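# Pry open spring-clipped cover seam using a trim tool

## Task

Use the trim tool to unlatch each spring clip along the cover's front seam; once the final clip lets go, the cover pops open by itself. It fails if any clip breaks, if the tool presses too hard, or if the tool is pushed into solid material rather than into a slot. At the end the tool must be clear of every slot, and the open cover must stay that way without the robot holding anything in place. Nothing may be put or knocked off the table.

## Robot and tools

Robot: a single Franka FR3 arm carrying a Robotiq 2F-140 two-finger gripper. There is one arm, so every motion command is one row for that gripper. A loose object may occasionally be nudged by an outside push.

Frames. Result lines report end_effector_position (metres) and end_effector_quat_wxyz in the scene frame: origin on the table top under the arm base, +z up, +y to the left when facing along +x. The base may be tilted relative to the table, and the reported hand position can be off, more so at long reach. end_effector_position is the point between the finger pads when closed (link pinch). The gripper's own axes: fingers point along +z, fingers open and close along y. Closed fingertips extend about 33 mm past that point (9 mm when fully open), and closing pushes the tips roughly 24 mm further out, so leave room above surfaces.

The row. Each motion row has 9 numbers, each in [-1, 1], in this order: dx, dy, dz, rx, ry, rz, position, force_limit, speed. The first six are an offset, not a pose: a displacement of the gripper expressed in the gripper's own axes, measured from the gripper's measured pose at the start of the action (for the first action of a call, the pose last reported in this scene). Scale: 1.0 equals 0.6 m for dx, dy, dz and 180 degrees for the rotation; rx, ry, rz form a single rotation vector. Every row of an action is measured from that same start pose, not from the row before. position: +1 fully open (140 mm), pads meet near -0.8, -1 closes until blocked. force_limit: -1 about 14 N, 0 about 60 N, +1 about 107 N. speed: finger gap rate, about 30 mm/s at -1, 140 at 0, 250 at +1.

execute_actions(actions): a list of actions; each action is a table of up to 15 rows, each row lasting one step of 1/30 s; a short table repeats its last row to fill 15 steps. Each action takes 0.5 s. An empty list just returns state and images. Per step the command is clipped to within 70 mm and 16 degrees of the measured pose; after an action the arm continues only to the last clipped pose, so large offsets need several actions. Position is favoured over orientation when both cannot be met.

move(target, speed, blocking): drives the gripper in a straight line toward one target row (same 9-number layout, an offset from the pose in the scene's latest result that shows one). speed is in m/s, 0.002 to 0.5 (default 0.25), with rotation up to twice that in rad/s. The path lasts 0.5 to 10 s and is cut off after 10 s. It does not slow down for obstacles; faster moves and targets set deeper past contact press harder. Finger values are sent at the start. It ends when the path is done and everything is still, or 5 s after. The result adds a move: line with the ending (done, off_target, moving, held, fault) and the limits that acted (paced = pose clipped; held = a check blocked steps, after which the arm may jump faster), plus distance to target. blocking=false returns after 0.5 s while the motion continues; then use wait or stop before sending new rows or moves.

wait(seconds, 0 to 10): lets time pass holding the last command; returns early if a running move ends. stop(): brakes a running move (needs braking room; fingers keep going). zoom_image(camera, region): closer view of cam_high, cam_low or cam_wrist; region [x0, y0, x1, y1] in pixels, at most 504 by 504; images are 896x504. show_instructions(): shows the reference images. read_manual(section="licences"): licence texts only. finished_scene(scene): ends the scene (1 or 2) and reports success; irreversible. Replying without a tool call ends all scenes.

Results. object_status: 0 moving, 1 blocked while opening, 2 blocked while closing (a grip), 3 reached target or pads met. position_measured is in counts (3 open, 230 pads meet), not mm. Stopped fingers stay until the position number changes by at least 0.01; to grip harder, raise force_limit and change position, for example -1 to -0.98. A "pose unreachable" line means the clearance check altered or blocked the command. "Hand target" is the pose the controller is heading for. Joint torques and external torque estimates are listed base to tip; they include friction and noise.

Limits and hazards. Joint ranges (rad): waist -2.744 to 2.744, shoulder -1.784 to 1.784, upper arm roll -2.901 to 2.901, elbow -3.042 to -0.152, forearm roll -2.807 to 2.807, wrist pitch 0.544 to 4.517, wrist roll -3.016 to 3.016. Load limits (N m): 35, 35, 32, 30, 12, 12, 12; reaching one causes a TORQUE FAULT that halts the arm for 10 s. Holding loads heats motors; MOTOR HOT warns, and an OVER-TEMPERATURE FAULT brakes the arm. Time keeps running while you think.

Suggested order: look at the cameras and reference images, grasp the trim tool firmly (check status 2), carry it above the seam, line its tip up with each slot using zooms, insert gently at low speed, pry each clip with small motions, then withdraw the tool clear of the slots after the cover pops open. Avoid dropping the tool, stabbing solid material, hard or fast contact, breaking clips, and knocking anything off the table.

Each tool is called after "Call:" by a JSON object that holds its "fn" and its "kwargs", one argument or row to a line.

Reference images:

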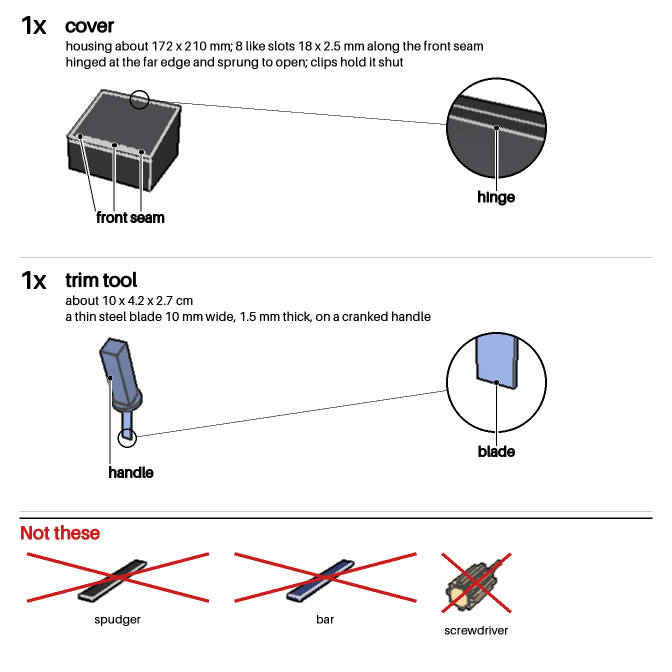

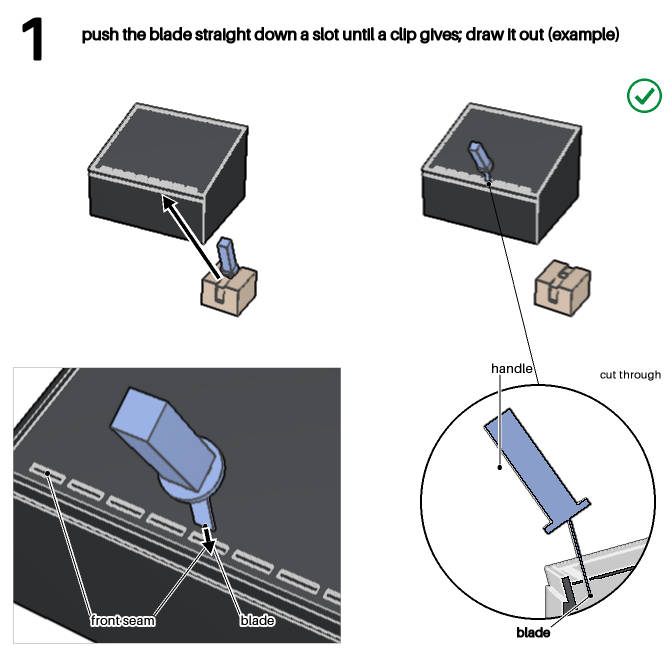

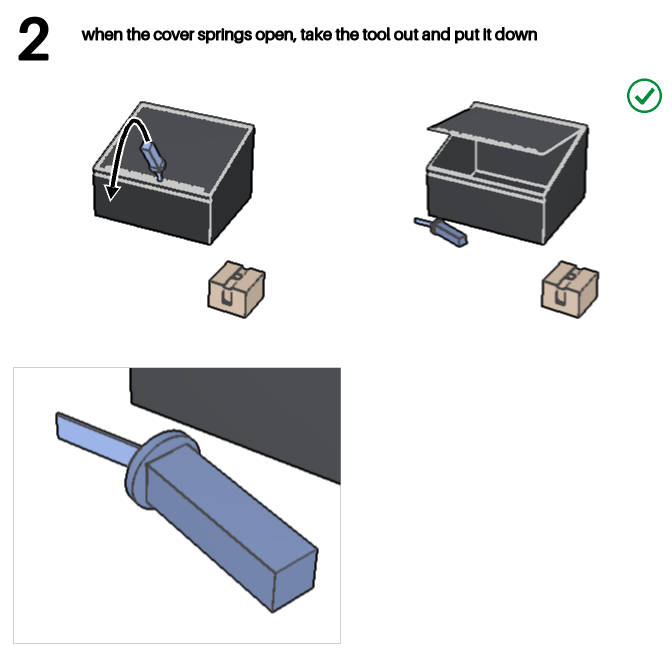

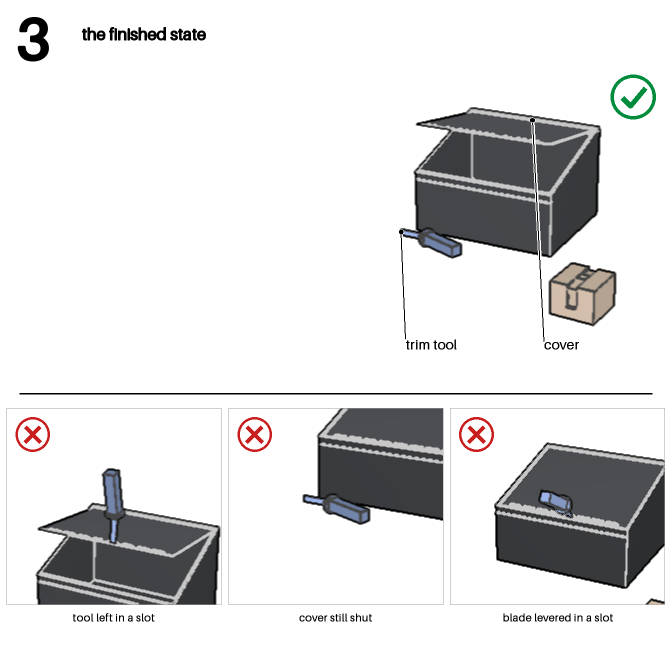

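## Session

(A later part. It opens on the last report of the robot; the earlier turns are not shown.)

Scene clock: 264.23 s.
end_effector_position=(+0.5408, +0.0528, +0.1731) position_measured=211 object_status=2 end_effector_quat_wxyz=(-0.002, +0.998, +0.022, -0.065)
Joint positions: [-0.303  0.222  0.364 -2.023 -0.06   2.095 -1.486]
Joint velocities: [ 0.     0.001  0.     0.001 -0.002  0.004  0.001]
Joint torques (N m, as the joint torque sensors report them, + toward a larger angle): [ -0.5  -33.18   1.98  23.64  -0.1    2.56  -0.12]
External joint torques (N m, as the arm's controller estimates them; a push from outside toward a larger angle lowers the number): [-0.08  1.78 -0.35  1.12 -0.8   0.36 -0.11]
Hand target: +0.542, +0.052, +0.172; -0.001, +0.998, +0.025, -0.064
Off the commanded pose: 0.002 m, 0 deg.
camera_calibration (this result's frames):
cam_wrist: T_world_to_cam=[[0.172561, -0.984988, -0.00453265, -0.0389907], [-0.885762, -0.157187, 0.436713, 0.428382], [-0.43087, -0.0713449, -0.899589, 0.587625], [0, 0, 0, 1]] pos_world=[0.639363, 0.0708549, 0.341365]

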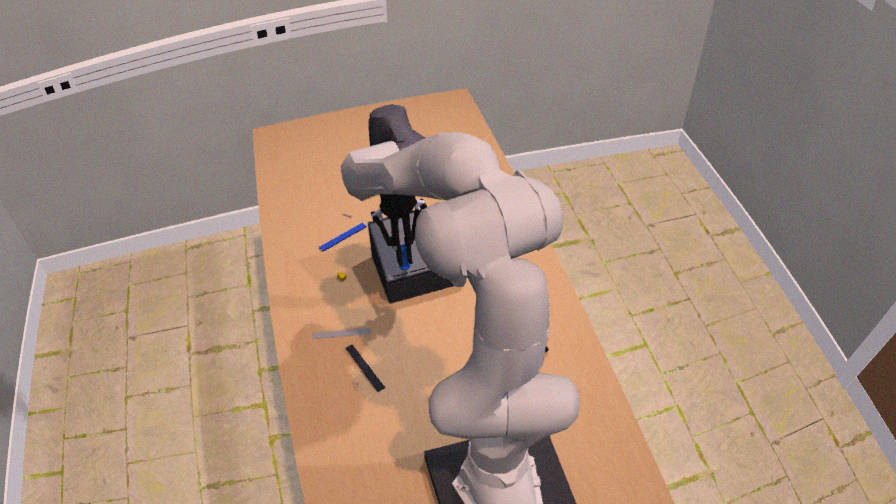

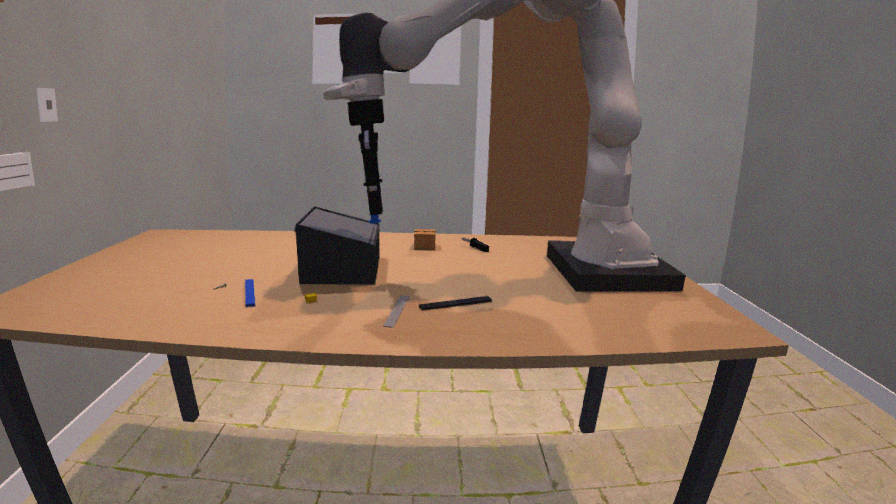

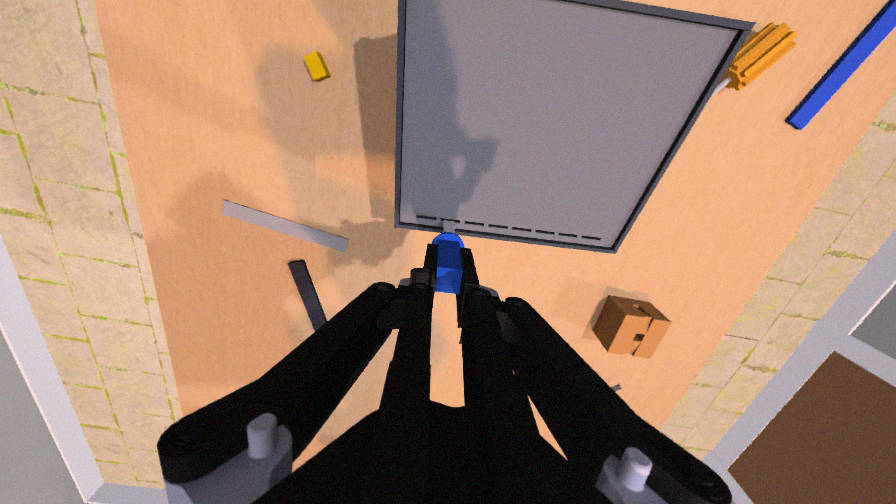

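Call:
{"fn": "execute_actions", "kwargs": {
  "actions": [
    [[0.0026,0.0011,0.0025,-0.0008,0.0009,-0.0003,-1,0.6,-0.6],[0.003,0.0011,0.0034,-0.0008,0.0009,-0.0003,-1,0.6,-0.6],[0.0033,0.0011,0.0042,-0.0008,0.0009,-0.0003,-1,0.6,-0.6],[0.0036,0.0011,0.005,-0.0008,0.0009,-0.0003,-1,0.6,-0.6]],
    [[0.0026,0.0011,0.0025,-0.0008,0.0009,-0.0003,-1,0.6,-0.6],[0.003,0.0011,0.0034,-0.0008,0.0009,-0.0003,-1,0.6,-0.6],[0.0033,0.0011,0.0042,-0.0008,0.0009,-0.0003,-1,0.6,-0.6],[0.0036,0.0011,0.005,-0.0008,0.0009,-0.0003,-1,0.6,-0.6]],
    [[0.0026,0.0011,0.0025,-0.0008,0.0009,-0.0003,-1,0.6,-0.6],[0.003,0.0011,0.0034,-0.0008,0.0009,-0.0003,-1,0.6,-0.6],[0.0033,0.0011,0.0042,-0.0008,0.0009,-0.0003,-1,0.6,-0.6],[0.0036,0.0011,0.005,-0.0008,0.0009,-0.0003,-1,0.6,-0.6]],
    [[0.0026,0.0011,0.0025,-0.0008,0.0009,-0.0003,-1,0.6,-0.6],[0.003,0.0011,0.0034,-0.0008,0.0009,-0.0003,-1,0.6,-0.6],[0.0033,0.0011,0.0042,-0.0008,0.0009,-0.0003,-1,0.6,-0.6],[0.0036,0.0011,0.005,-0.0008,0.0009,-0.0003,-1,0.6,-0.6]],
    [[0.0026,0.0011,0.0025,-0.0008,0.0009,-0.0003,-1,0.6,-0.6],[0.003,0.0011,0.0034,-0.0008,0.0009,-0.0003,-1,0.6,-0.6],[0.0033,0.0011,0.0042,-0.0008,0.0009,-0.0003,-1,0.6,-0.6],[0.0036,0.0011,0.005,-0.0008,0.0009,-0.0003,-1,0.6,-0.6]]
  ]
}}

Scene clock: 273.03 s.
end_effector_position=(+0.5438, +0.0525, +0.1614) position_measured=211 object_status=2 end_effector_quat_wxyz=(-0.002, +0.998, +0.025, -0.065)
Joint positions: [-0.303  0.247  0.364 -2.023 -0.072  2.119 -1.486]
Joint velocities: [ 0.001  0.001 -0.    -0.001 -0.001  0.001 -0.   ]
Joint torques (N m, as the joint torque sensors report them, + toward a larger angle): [ -0.12 -33.81   1.82  23.45  -0.16   2.73   0.29]
External joint torques (N m, as the arm's controller estimates them; a push from outside toward a larger angle lowers the number): [ 0.21  1.62 -0.88  1.28 -0.85  0.55  0.29]
External joint torques at the end of the 1st action: [ 0.4   1.84 -0.69  0.73 -0.85  0.48  0.27]
External joint torques at the end of the 2nd action: [ 0.61  1.6  -0.84  1.1  -0.86  0.57  0.25]
External joint torques at the end of the 3rd action: [ 0.43  1.5  -0.64  1.03 -0.84  0.57  0.28]
External joint torques at the end of the 4th action: [ 0.55  1.8  -0.83  1.19 -0.86  0.55  0.24]
Hand target: +0.545, +0.052, +0.161; -0.001, +0.998, +0.025, -0.063
Off the commanded pose: 0.002 m, 0 deg.
camera_calibration (this result's frames):
cam_wrist: T_world_to_cam=[[0.178777, -0.983876, -0.00513072, -0.0432589], [-0.885014, -0.163087, 0.436065, 0.436034], [-0.429871, -0.0734176, -0.8999, 0.578012], [0, 0, 0, 1]] pos_world=[0.6421, 0.0709863, 0.329792]

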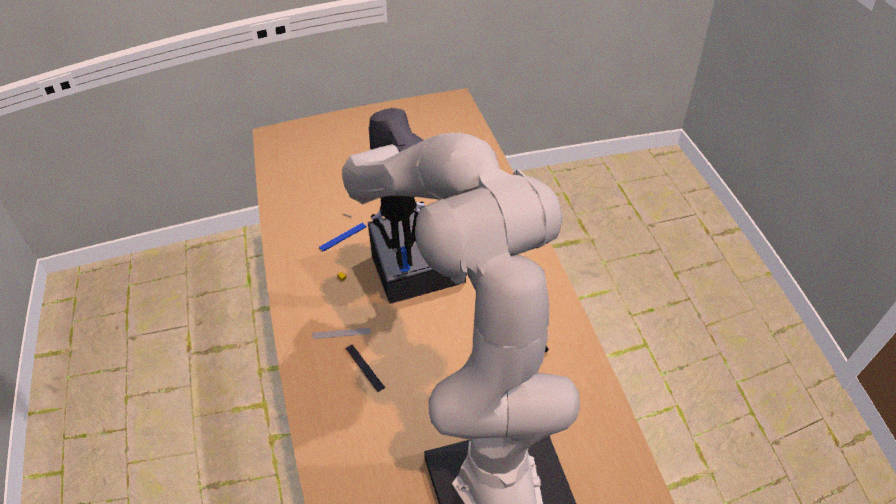

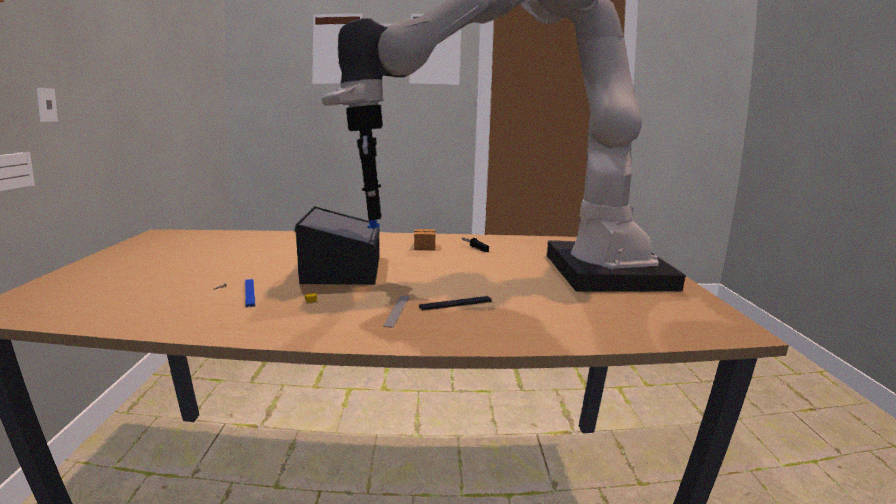

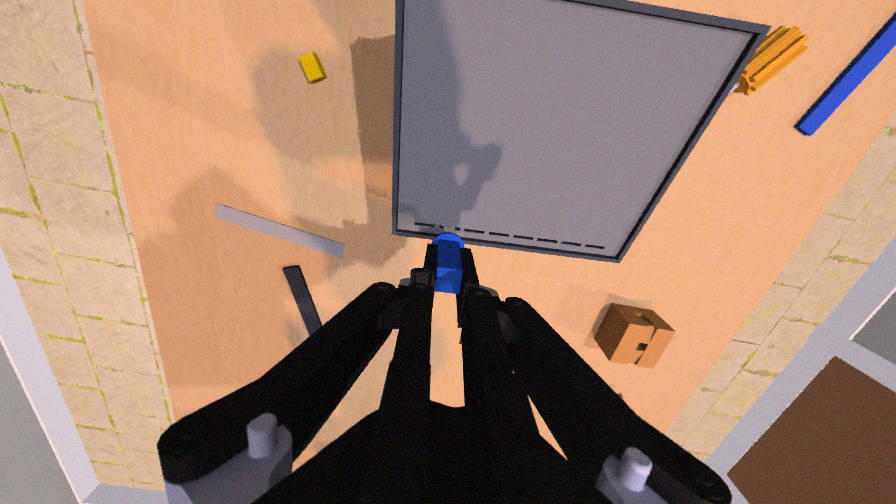

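Call:
{"fn": "execute_actions", "kwargs": {
  "actions": [
    [[0.0026,0.0011,0.0025,-0.0008,0.0009,-0.0003,-1,0.6,-0.6],[0.003,0.0011,0.0034,-0.0008,0.0009,-0.0003,-1,0.6,-0.6],[0.0033,0.0011,0.0042,-0.0008,0.0009,-0.0003,-1,0.6,-0.6],[0.0036,0.0011,0.005,-0.0008,0.0009,-0.0003,-1,0.6,-0.6]],
    [[0.0026,0.0011,0.0025,-0.0008,0.0009,-0.0003,-1,0.6,-0.6],[0.003,0.0011,0.0034,-0.0008,0.0009,-0.0003,-1,0.6,-0.6],[0.0033,0.0011,0.0042,-0.0008,0.0009,-0.0003,-1,0.6,-0.6],[0.0036,0.0011,0.005,-0.0008,0.0009,-0.0003,-1,0.6,-0.6]]
  ]
}}

Scene clock: 277.03 s.
end_effector_position=(+0.5443, +0.0524, +0.1609) position_measured=211 object_status=2 end_effector_quat_wxyz=(-0.002, +0.998, +0.025, -0.065)
Joint positions: [-0.303  0.249  0.364 -2.022 -0.073  2.12  -1.486]
Joint velocities: [-0.     0.001 -0.001  0.001  0.001 -0.    -0.   ]
Joint torques (N m, as the joint torque sensors report them, + toward a larger angle): [  0.15 -30.88   1.4   23.36  -0.55   3.4    0.26]
External joint torques (N m, as the arm's controller estimates them; a push from outside toward a larger angle lowers the number): [ 0.68  4.54 -1.14  1.14 -1.24  1.21  0.26]
External joint torques at the end of the 1st action: [ 0.47  3.87 -1.18  0.67 -1.17  1.06  0.25]
Hand target: +0.546, +0.052, +0.158; -0.001, +0.998, +0.026, -0.063
Off the commanded pose: 0.004 m, 0 deg.
camera_calibration (this result's frames):
cam_wrist: T_world_to_cam=[[0.179678, -0.983714, -0.00467368, -0.0439722], [-0.885101, -0.163736, 0.435645, 0.436808], [-0.429315, -0.0741393, -0.900107, 0.577557], [0, 0, 0, 1]] pos_world=[0.642475, 0.0710849, 0.329364]

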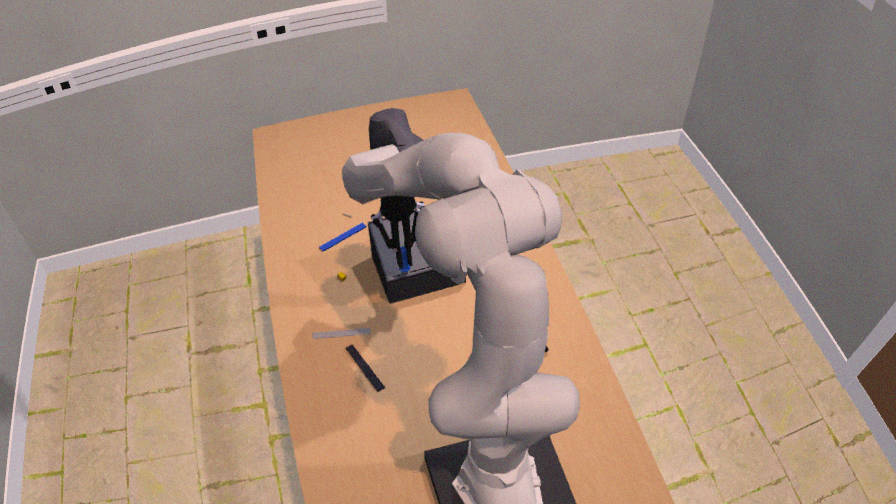

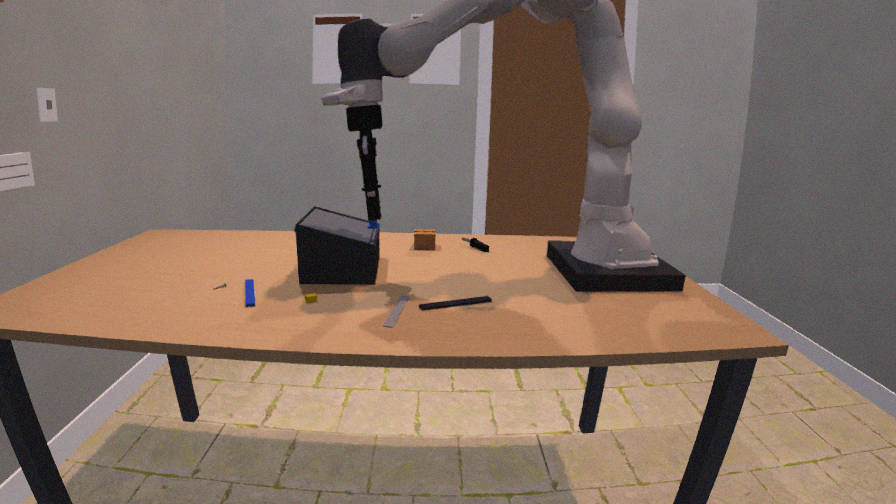

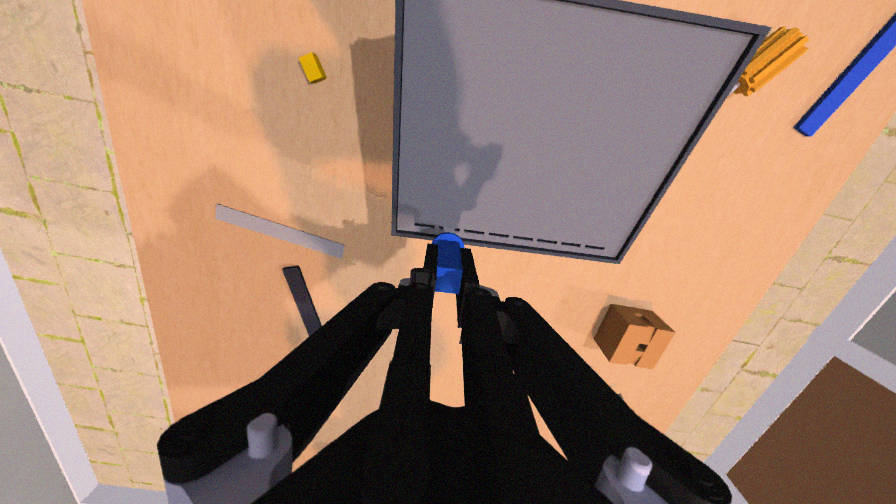

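Call:
{"fn": "move", "kwargs": {
  "target": [-0.0118,0,-0.0255,0,-0.0005,0,-1,0.6,-0.6],
  "speed": 0.03
}}

Call:
{"fn": "move", "kwargs": {
  "target": [0,0.041,0,0,0,-0.003,-1,0.6,-0.6],
  "speed": 0.04
}}

Call:
{"fn": "zoom_image", "kwargs": {
  "camera": "cam_wrist",
  "region": [420, 195, 500, 245]
}}

Scene clock: 281.10 s.
end_effector_position=(+0.5407, +0.0522, +0.1761) position_measured=211 object_status=2 end_effector_quat_wxyz=(-0.001, +0.998, +0.023, -0.064)
Joint positions: [-0.303  0.215  0.364 -2.025 -0.061  2.093 -1.489]
Joint velocities: [-0.001  0.     0.001 -0.001  0.002 -0.008 -0.004]
Joint torques (N m, as the joint torque sensors report them, + toward a larger angle): [ -1.79 -35.97   2.36  22.88   1.83   1.54  -0.24]
External joint torques (N m, as the arm's controller estimates them; a push from outside toward a larger angle lowers the number): [-1.29 -1.26  0.2   0.37  1.13 -0.66 -0.23]
Hand target: +0.539, +0.052, +0.177; -0.002, +0.998, +0.025, -0.065
Off the commanded pose: 0.002 m, 0 deg.
move: done
camera_calibration (this result's frames):
cam_wrist: T_world_to_cam=[[0.175894, -0.984408, -0.00163005, -0.0419215], [-0.886664, -0.159148, 0.434165, 0.427835], [-0.427655, -0.0749217, -0.900832, 0.588906], [0, 0, 0, 1]] pos_world=[0.638568, 0.070943, 0.344686]

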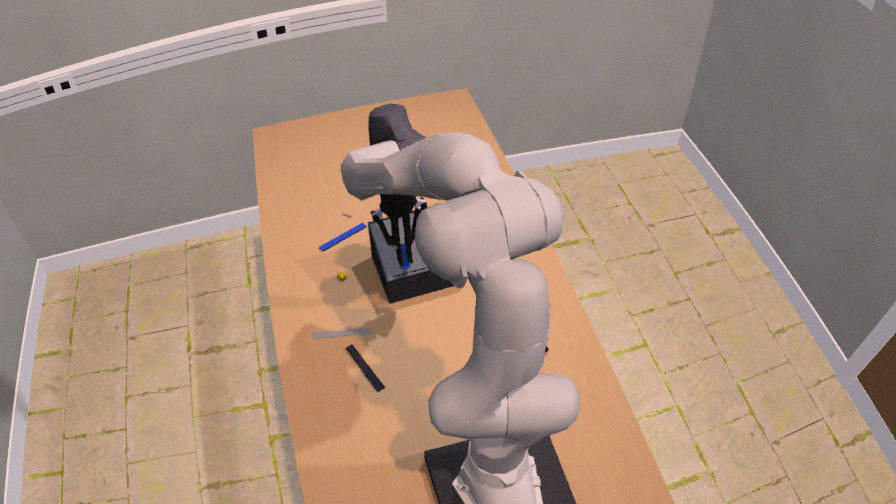

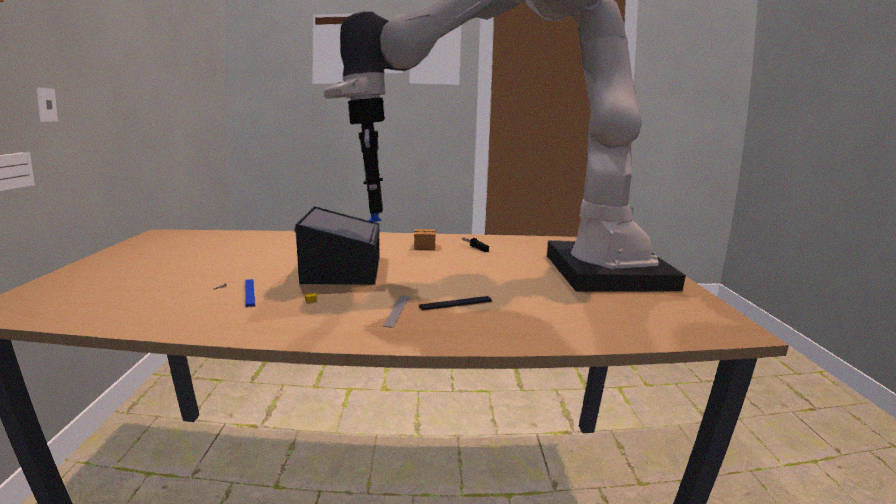

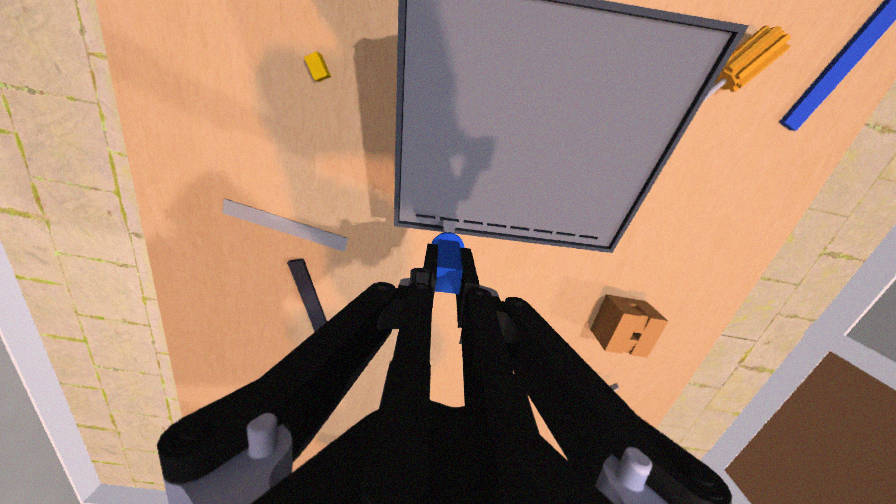

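Scene clock: 282.03 s.
end_effector_position=(+0.5421, +0.0302, +0.1760) position_measured=211 object_status=2 end_effector_quat_wxyz=(-0.002, +0.998, +0.022, -0.064)
Joint positions: [-0.335  0.215  0.355 -2.025 -0.061  2.093 -1.525]
Joint velocities: [-0.     0.    -0.001 -0.001 -0.    -0.001 -0.024]
Joint torques (N m, as the joint torque sensors report them, + toward a larger angle): [ -1.96 -35.38   1.58  23.24   0.1    2.09  -0.31]
External joint torques (N m, as the arm's controller estimates them; a push from outside toward a larger angle lowers the number): [-1.59 -0.66 -0.64  0.79 -0.61 -0.1  -0.31]
Hand target: +0.542, +0.028, +0.176; -0.001, +0.998, +0.028, -0.063
Off the commanded pose: 0.003 m, 1 deg.
move: done
camera_calibration (this result's frames):
cam_wrist: T_world_to_cam=[[0.172421, -0.985012, -0.00476602, -0.0613664], [-0.887173, -0.157393, 0.433765, 0.425945], [-0.428013, -0.0705618, -0.901014, 0.587887], [0, 0, 0, 1]] pos_world=[0.640091, 0.0480766, 0.344642]

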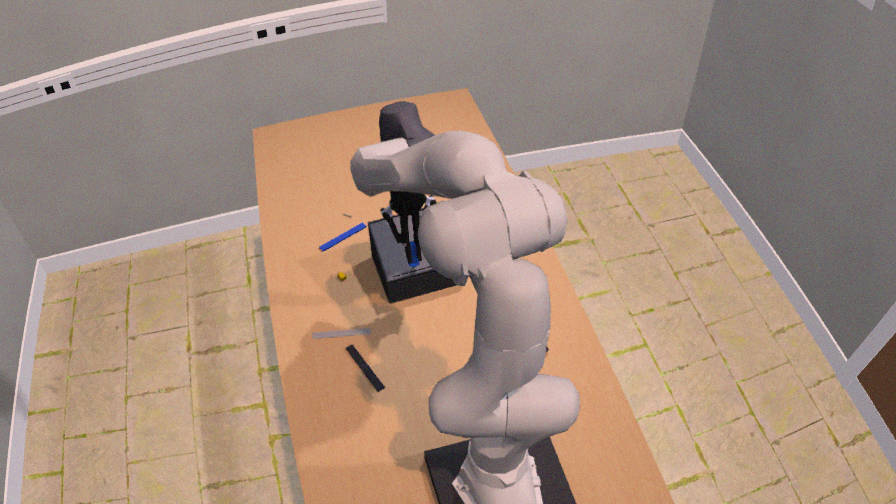

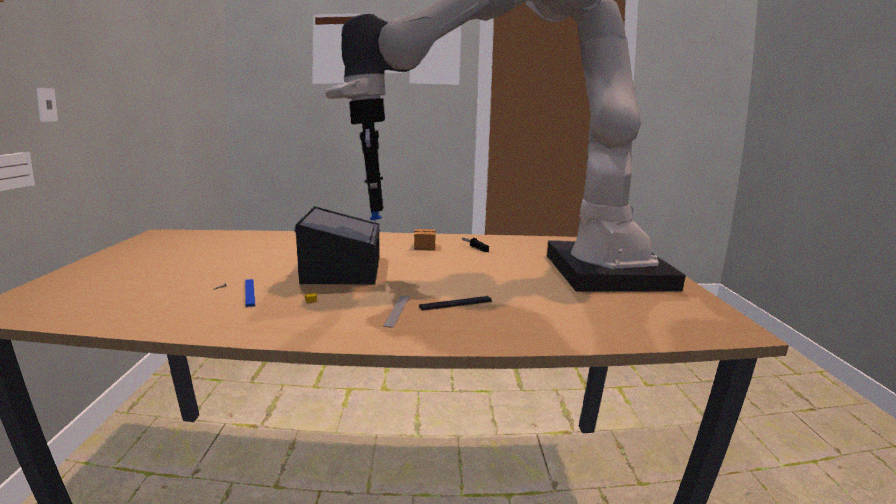

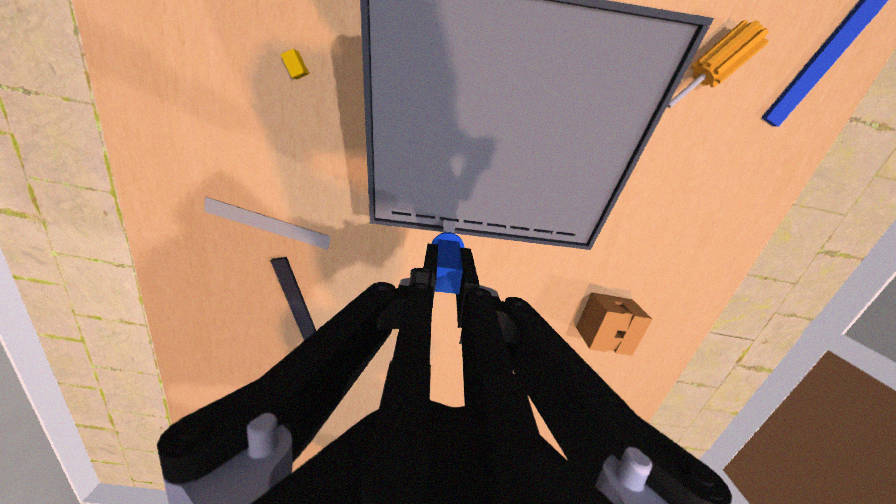

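Region (420, 195, 500, 245) of cam_wrist's 896x504 image, scaled by 6.300, with more detail than that image has; it fills the top 315 rows of this view, and the rest is white.

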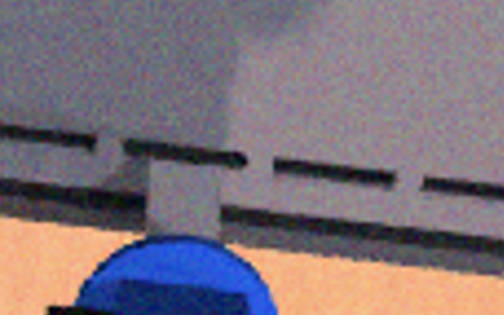

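Call:
{"fn": "execute_actions", "kwargs": {
  "actions": [
    [[-0.0004,-0.0002,0.0017,0.0002,-0.0006,0,-1,0.6,-0.6],[-0.0008,-0.0004,0.0034,0.0004,-0.0012,0,-1,0.6,-0.6]]
  ]
}}

Call:
{"fn": "zoom_image", "kwargs": {
  "camera": "cam_wrist",
  "region": [420, 195, 500, 245]
}}

Scene clock: 295.27 s.
end_effector_position=(+0.5418, +0.0302, +0.1752) position_measured=211 object_status=2 end_effector_quat_wxyz=(-0.003, +0.998, +0.025, -0.064)
Joint positions: [-0.335  0.216  0.355 -2.025 -0.061  2.093 -1.532]
Joint velocities: [-0.001  0.     0.001  0.     0.001 -0.001 -0.   ]
Joint torques (N m, as the joint torque sensors report them, + toward a larger angle): [  0.08 -32.97   1.37  23.39   0.86   2.08   0.45]
External joint torques (N m, as the arm's controller estimates them; a push from outside toward a larger angle lowers the number): [ 0.56  1.87 -0.78  0.89  0.15 -0.11  0.45]
Hand target: +0.541, +0.030, +0.174; -0.003, +0.998, +0.022, -0.065
Off the commanded pose: 0.001 m, 0 deg.
camera_calibration (this result's frames):
cam_wrist: T_world_to_cam=[[0.178674, -0.983888, -0.00626942, -0.0644724], [-0.885532, -0.163583, 0.434825, 0.425134], [-0.428845, -0.0721403, -0.900493, 0.587476], [0, 0, 0, 1]] pos_world=[0.639926, 0.048492, 0.343755]

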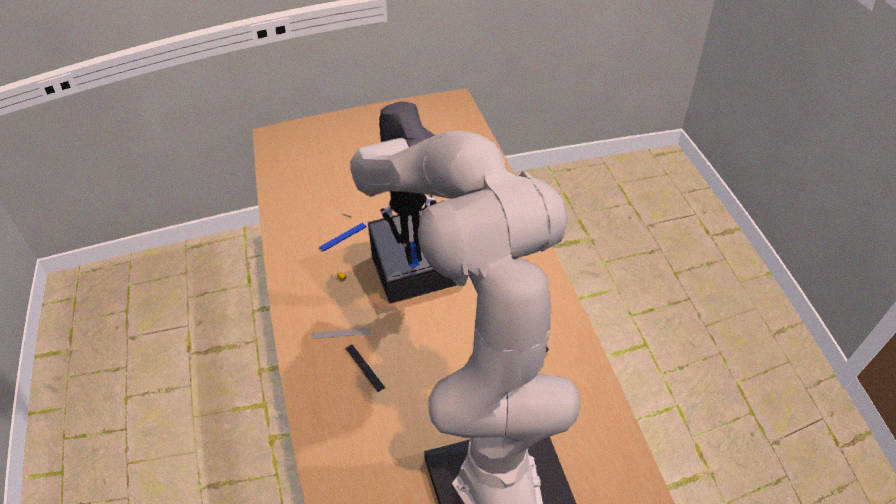

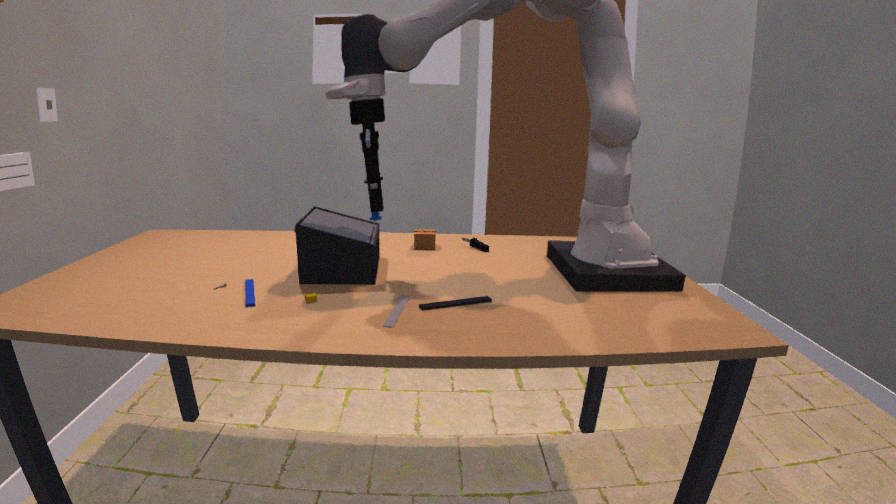

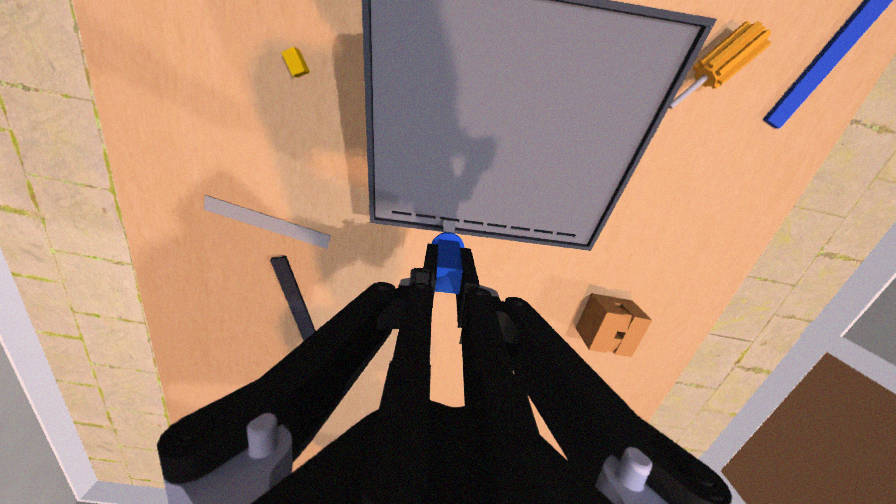

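Region (420, 195, 500, 245) of cam_wrist's 896x504 image, scaled by 6.300, with more detail than that image has; it fills the top 315 rows of this view, and the rest is white.

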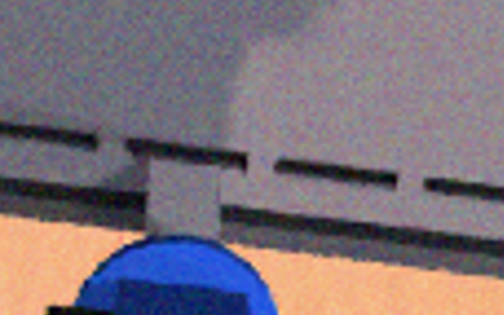

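Call:
{"fn": "execute_actions", "kwargs": {
  "actions": [
    [[0.0022,0.0011,0.0025,-0.0008,0.0009,-0.0003,-1,0.6,-0.6],[0.0026,0.0011,0.0034,-0.0008,0.0009,-0.0003,-1,0.6,-0.6],[0.0029,0.0011,0.0042,-0.0008,0.0009,-0.0003,-1,0.6,-0.6],[0.0031,0.0011,0.005,-0.0008,0.0009,-0.0003,-1,0.6,-0.6]]
  ]
}}

Call:
{"fn": "zoom_image", "kwargs": {
  "camera": "cam_wrist",
  "region": [430, 205, 480, 240]
}}

Scene clock: 299.30 s.
end_effector_position=(+0.5428, +0.0302, +0.1735) position_measured=211 object_status=2 end_effector_quat_wxyz=(-0.003, +0.998, +0.025, -0.063)
Joint positions: [-0.335  0.22   0.355 -2.025 -0.063  2.098 -1.532]
Joint velocities: [ 0.001  0.    -0.     0.001 -0.     0.001  0.001]
Joint torques (N m, as the joint torque sensors report them, + toward a larger angle): [ -0.1  -33.11   1.46  22.85  -0.13   2.61   0.25]
External joint torques (N m, as the arm's controller estimates them; a push from outside toward a larger angle lowers the number): [ 0.28  1.95 -0.82  0.32 -0.83  0.41  0.25]
Hand target: +0.543, +0.030, +0.172; -0.002, +0.998, +0.025, -0.063
Off the commanded pose: 0.002 m, 0 deg.
camera_calibration (this result's frames):
cam_wrist: T_world_to_cam=[[0.179359, -0.983764, -0.00621269, -0.0650728], [-0.886161, -0.1643, 0.433272, 0.427424], [-0.427258, -0.0722057, -0.901242, 0.585571], [0, 0, 0, 1]] pos_world=[0.640628, 0.0484911, 0.342146]

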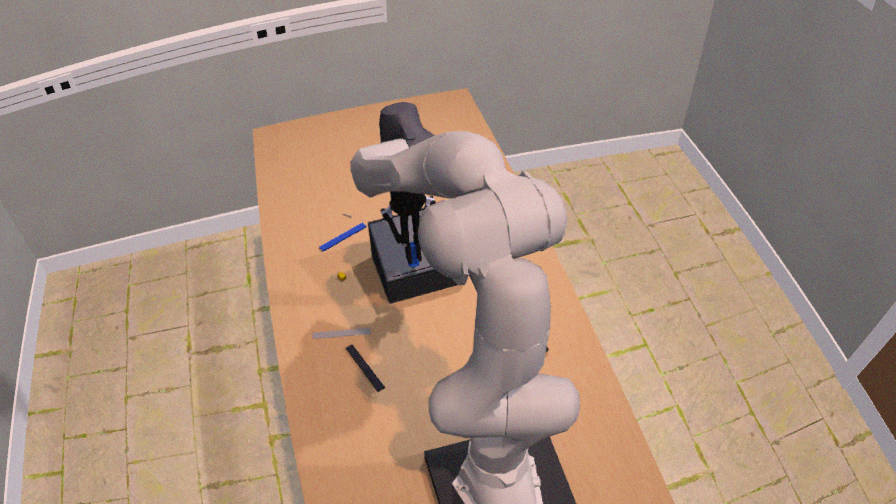

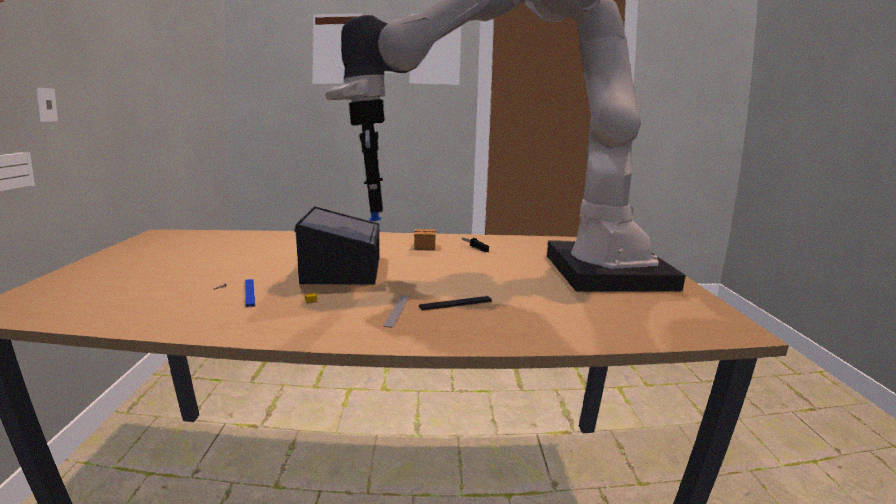

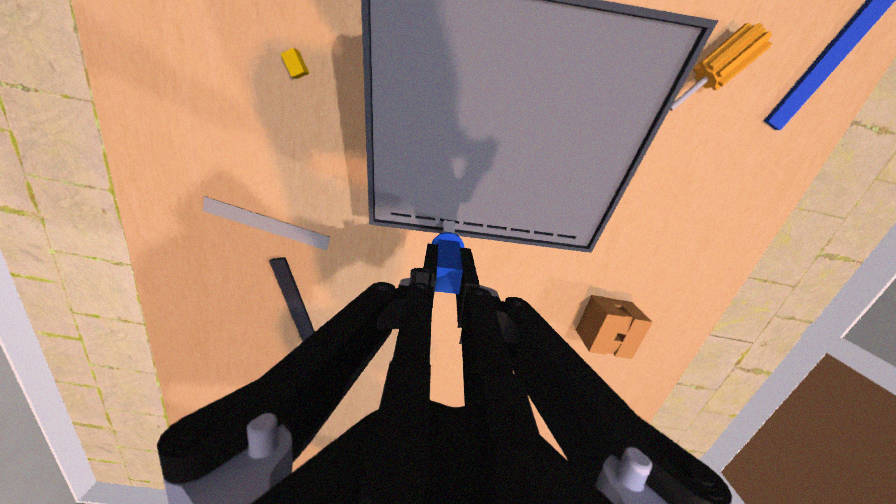

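Region (430, 205, 480, 240) of cam_wrist's 896x504 image, scaled by 10.080, with more detail than that image has; it fills the top 353 rows of this view, and the rest is white.

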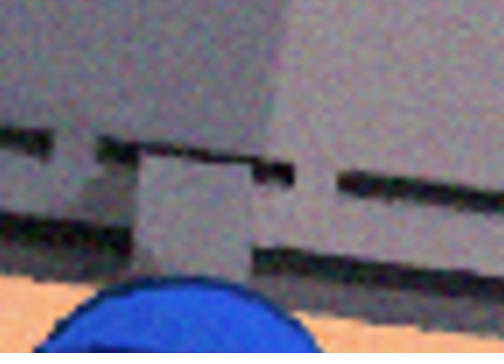

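Call:
{"fn": "execute_actions", "kwargs": {
  "actions": [
    [[-0.0005,-0.0002,0.002,0.0002,-0.0007,0,-1,0.6,-0.6],[-0.001,-0.0005,0.0043,0.0005,-0.0015,0,-1,0.6,-0.6]]
  ]
}}

Call:
{"fn": "zoom_image", "kwargs": {
  "camera": "cam_wrist",
  "region": [430, 205, 480, 240]
}}

Scene clock: 302.37 s.
end_effector_position=(+0.5425, +0.0303, +0.1721) position_measured=211 object_status=2 end_effector_quat_wxyz=(-0.003, +0.998, +0.025, -0.064)
Joint positions: [-0.335  0.223  0.355 -2.025 -0.063  2.099 -1.532]
Joint velocities: [ 0.     0.    -0.001  0.     0.    -0.    -0.002]
Joint torques (N m, as the joint torque sensors report them, + toward a larger angle): [ -0.62 -33.29   1.69  23.51   0.79   1.99   0.14]
External joint torques (N m, as the arm's controller estimates them; a push from outside toward a larger angle lowers the number): [-0.2   1.7  -0.58  1.08  0.08 -0.2   0.14]
Hand target: +0.542, +0.030, +0.171; -0.004, +0.998, +0.025, -0.066
Off the commanded pose: 0.001 m, 0 deg.
camera_calibration (this result's frames):
cam_wrist: T_world_to_cam=[[0.179391, -0.983751, -0.00728492, -0.0647225], [-0.885258, -0.164652, 0.434981, 0.42693], [-0.429113, -0.0715829, -0.90041, 0.58505], [0, 0, 0, 1]] pos_world=[0.640606, 0.0485035, 0.340607]

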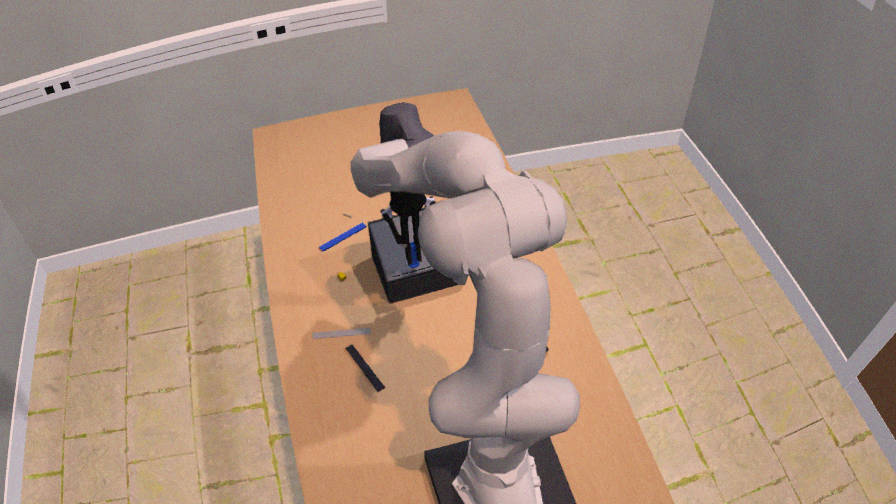

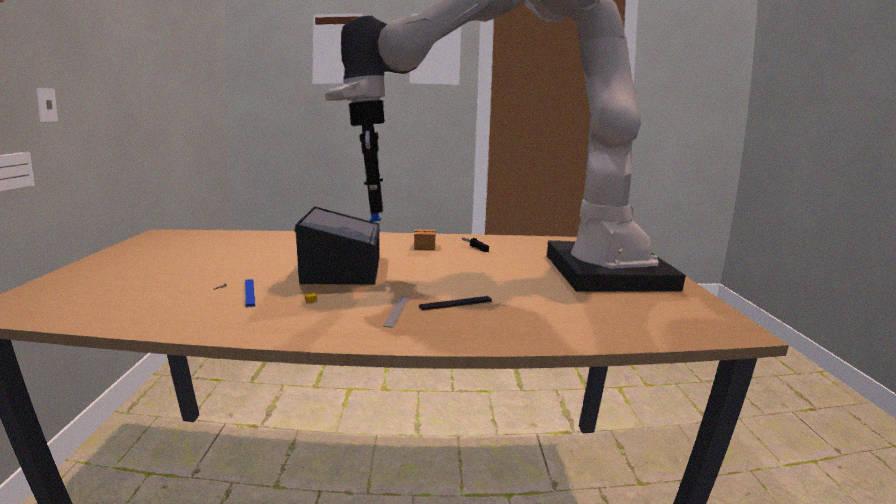

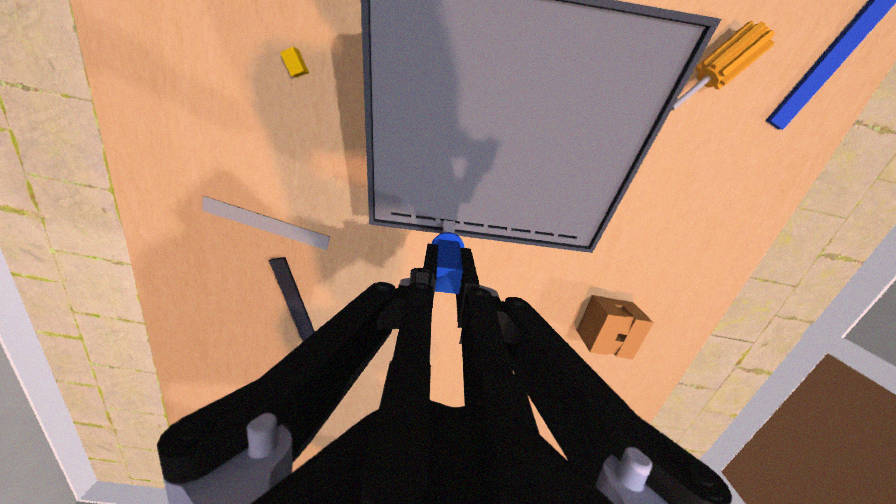

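Region (430, 205, 480, 240) of cam_wrist's 896x504 image, scaled by 10.080, with more detail than that image has; it fills the top 353 rows of this view, and the rest is white.

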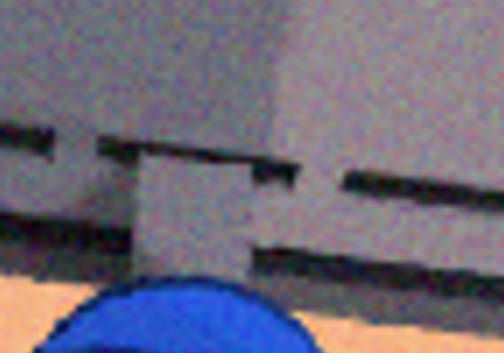

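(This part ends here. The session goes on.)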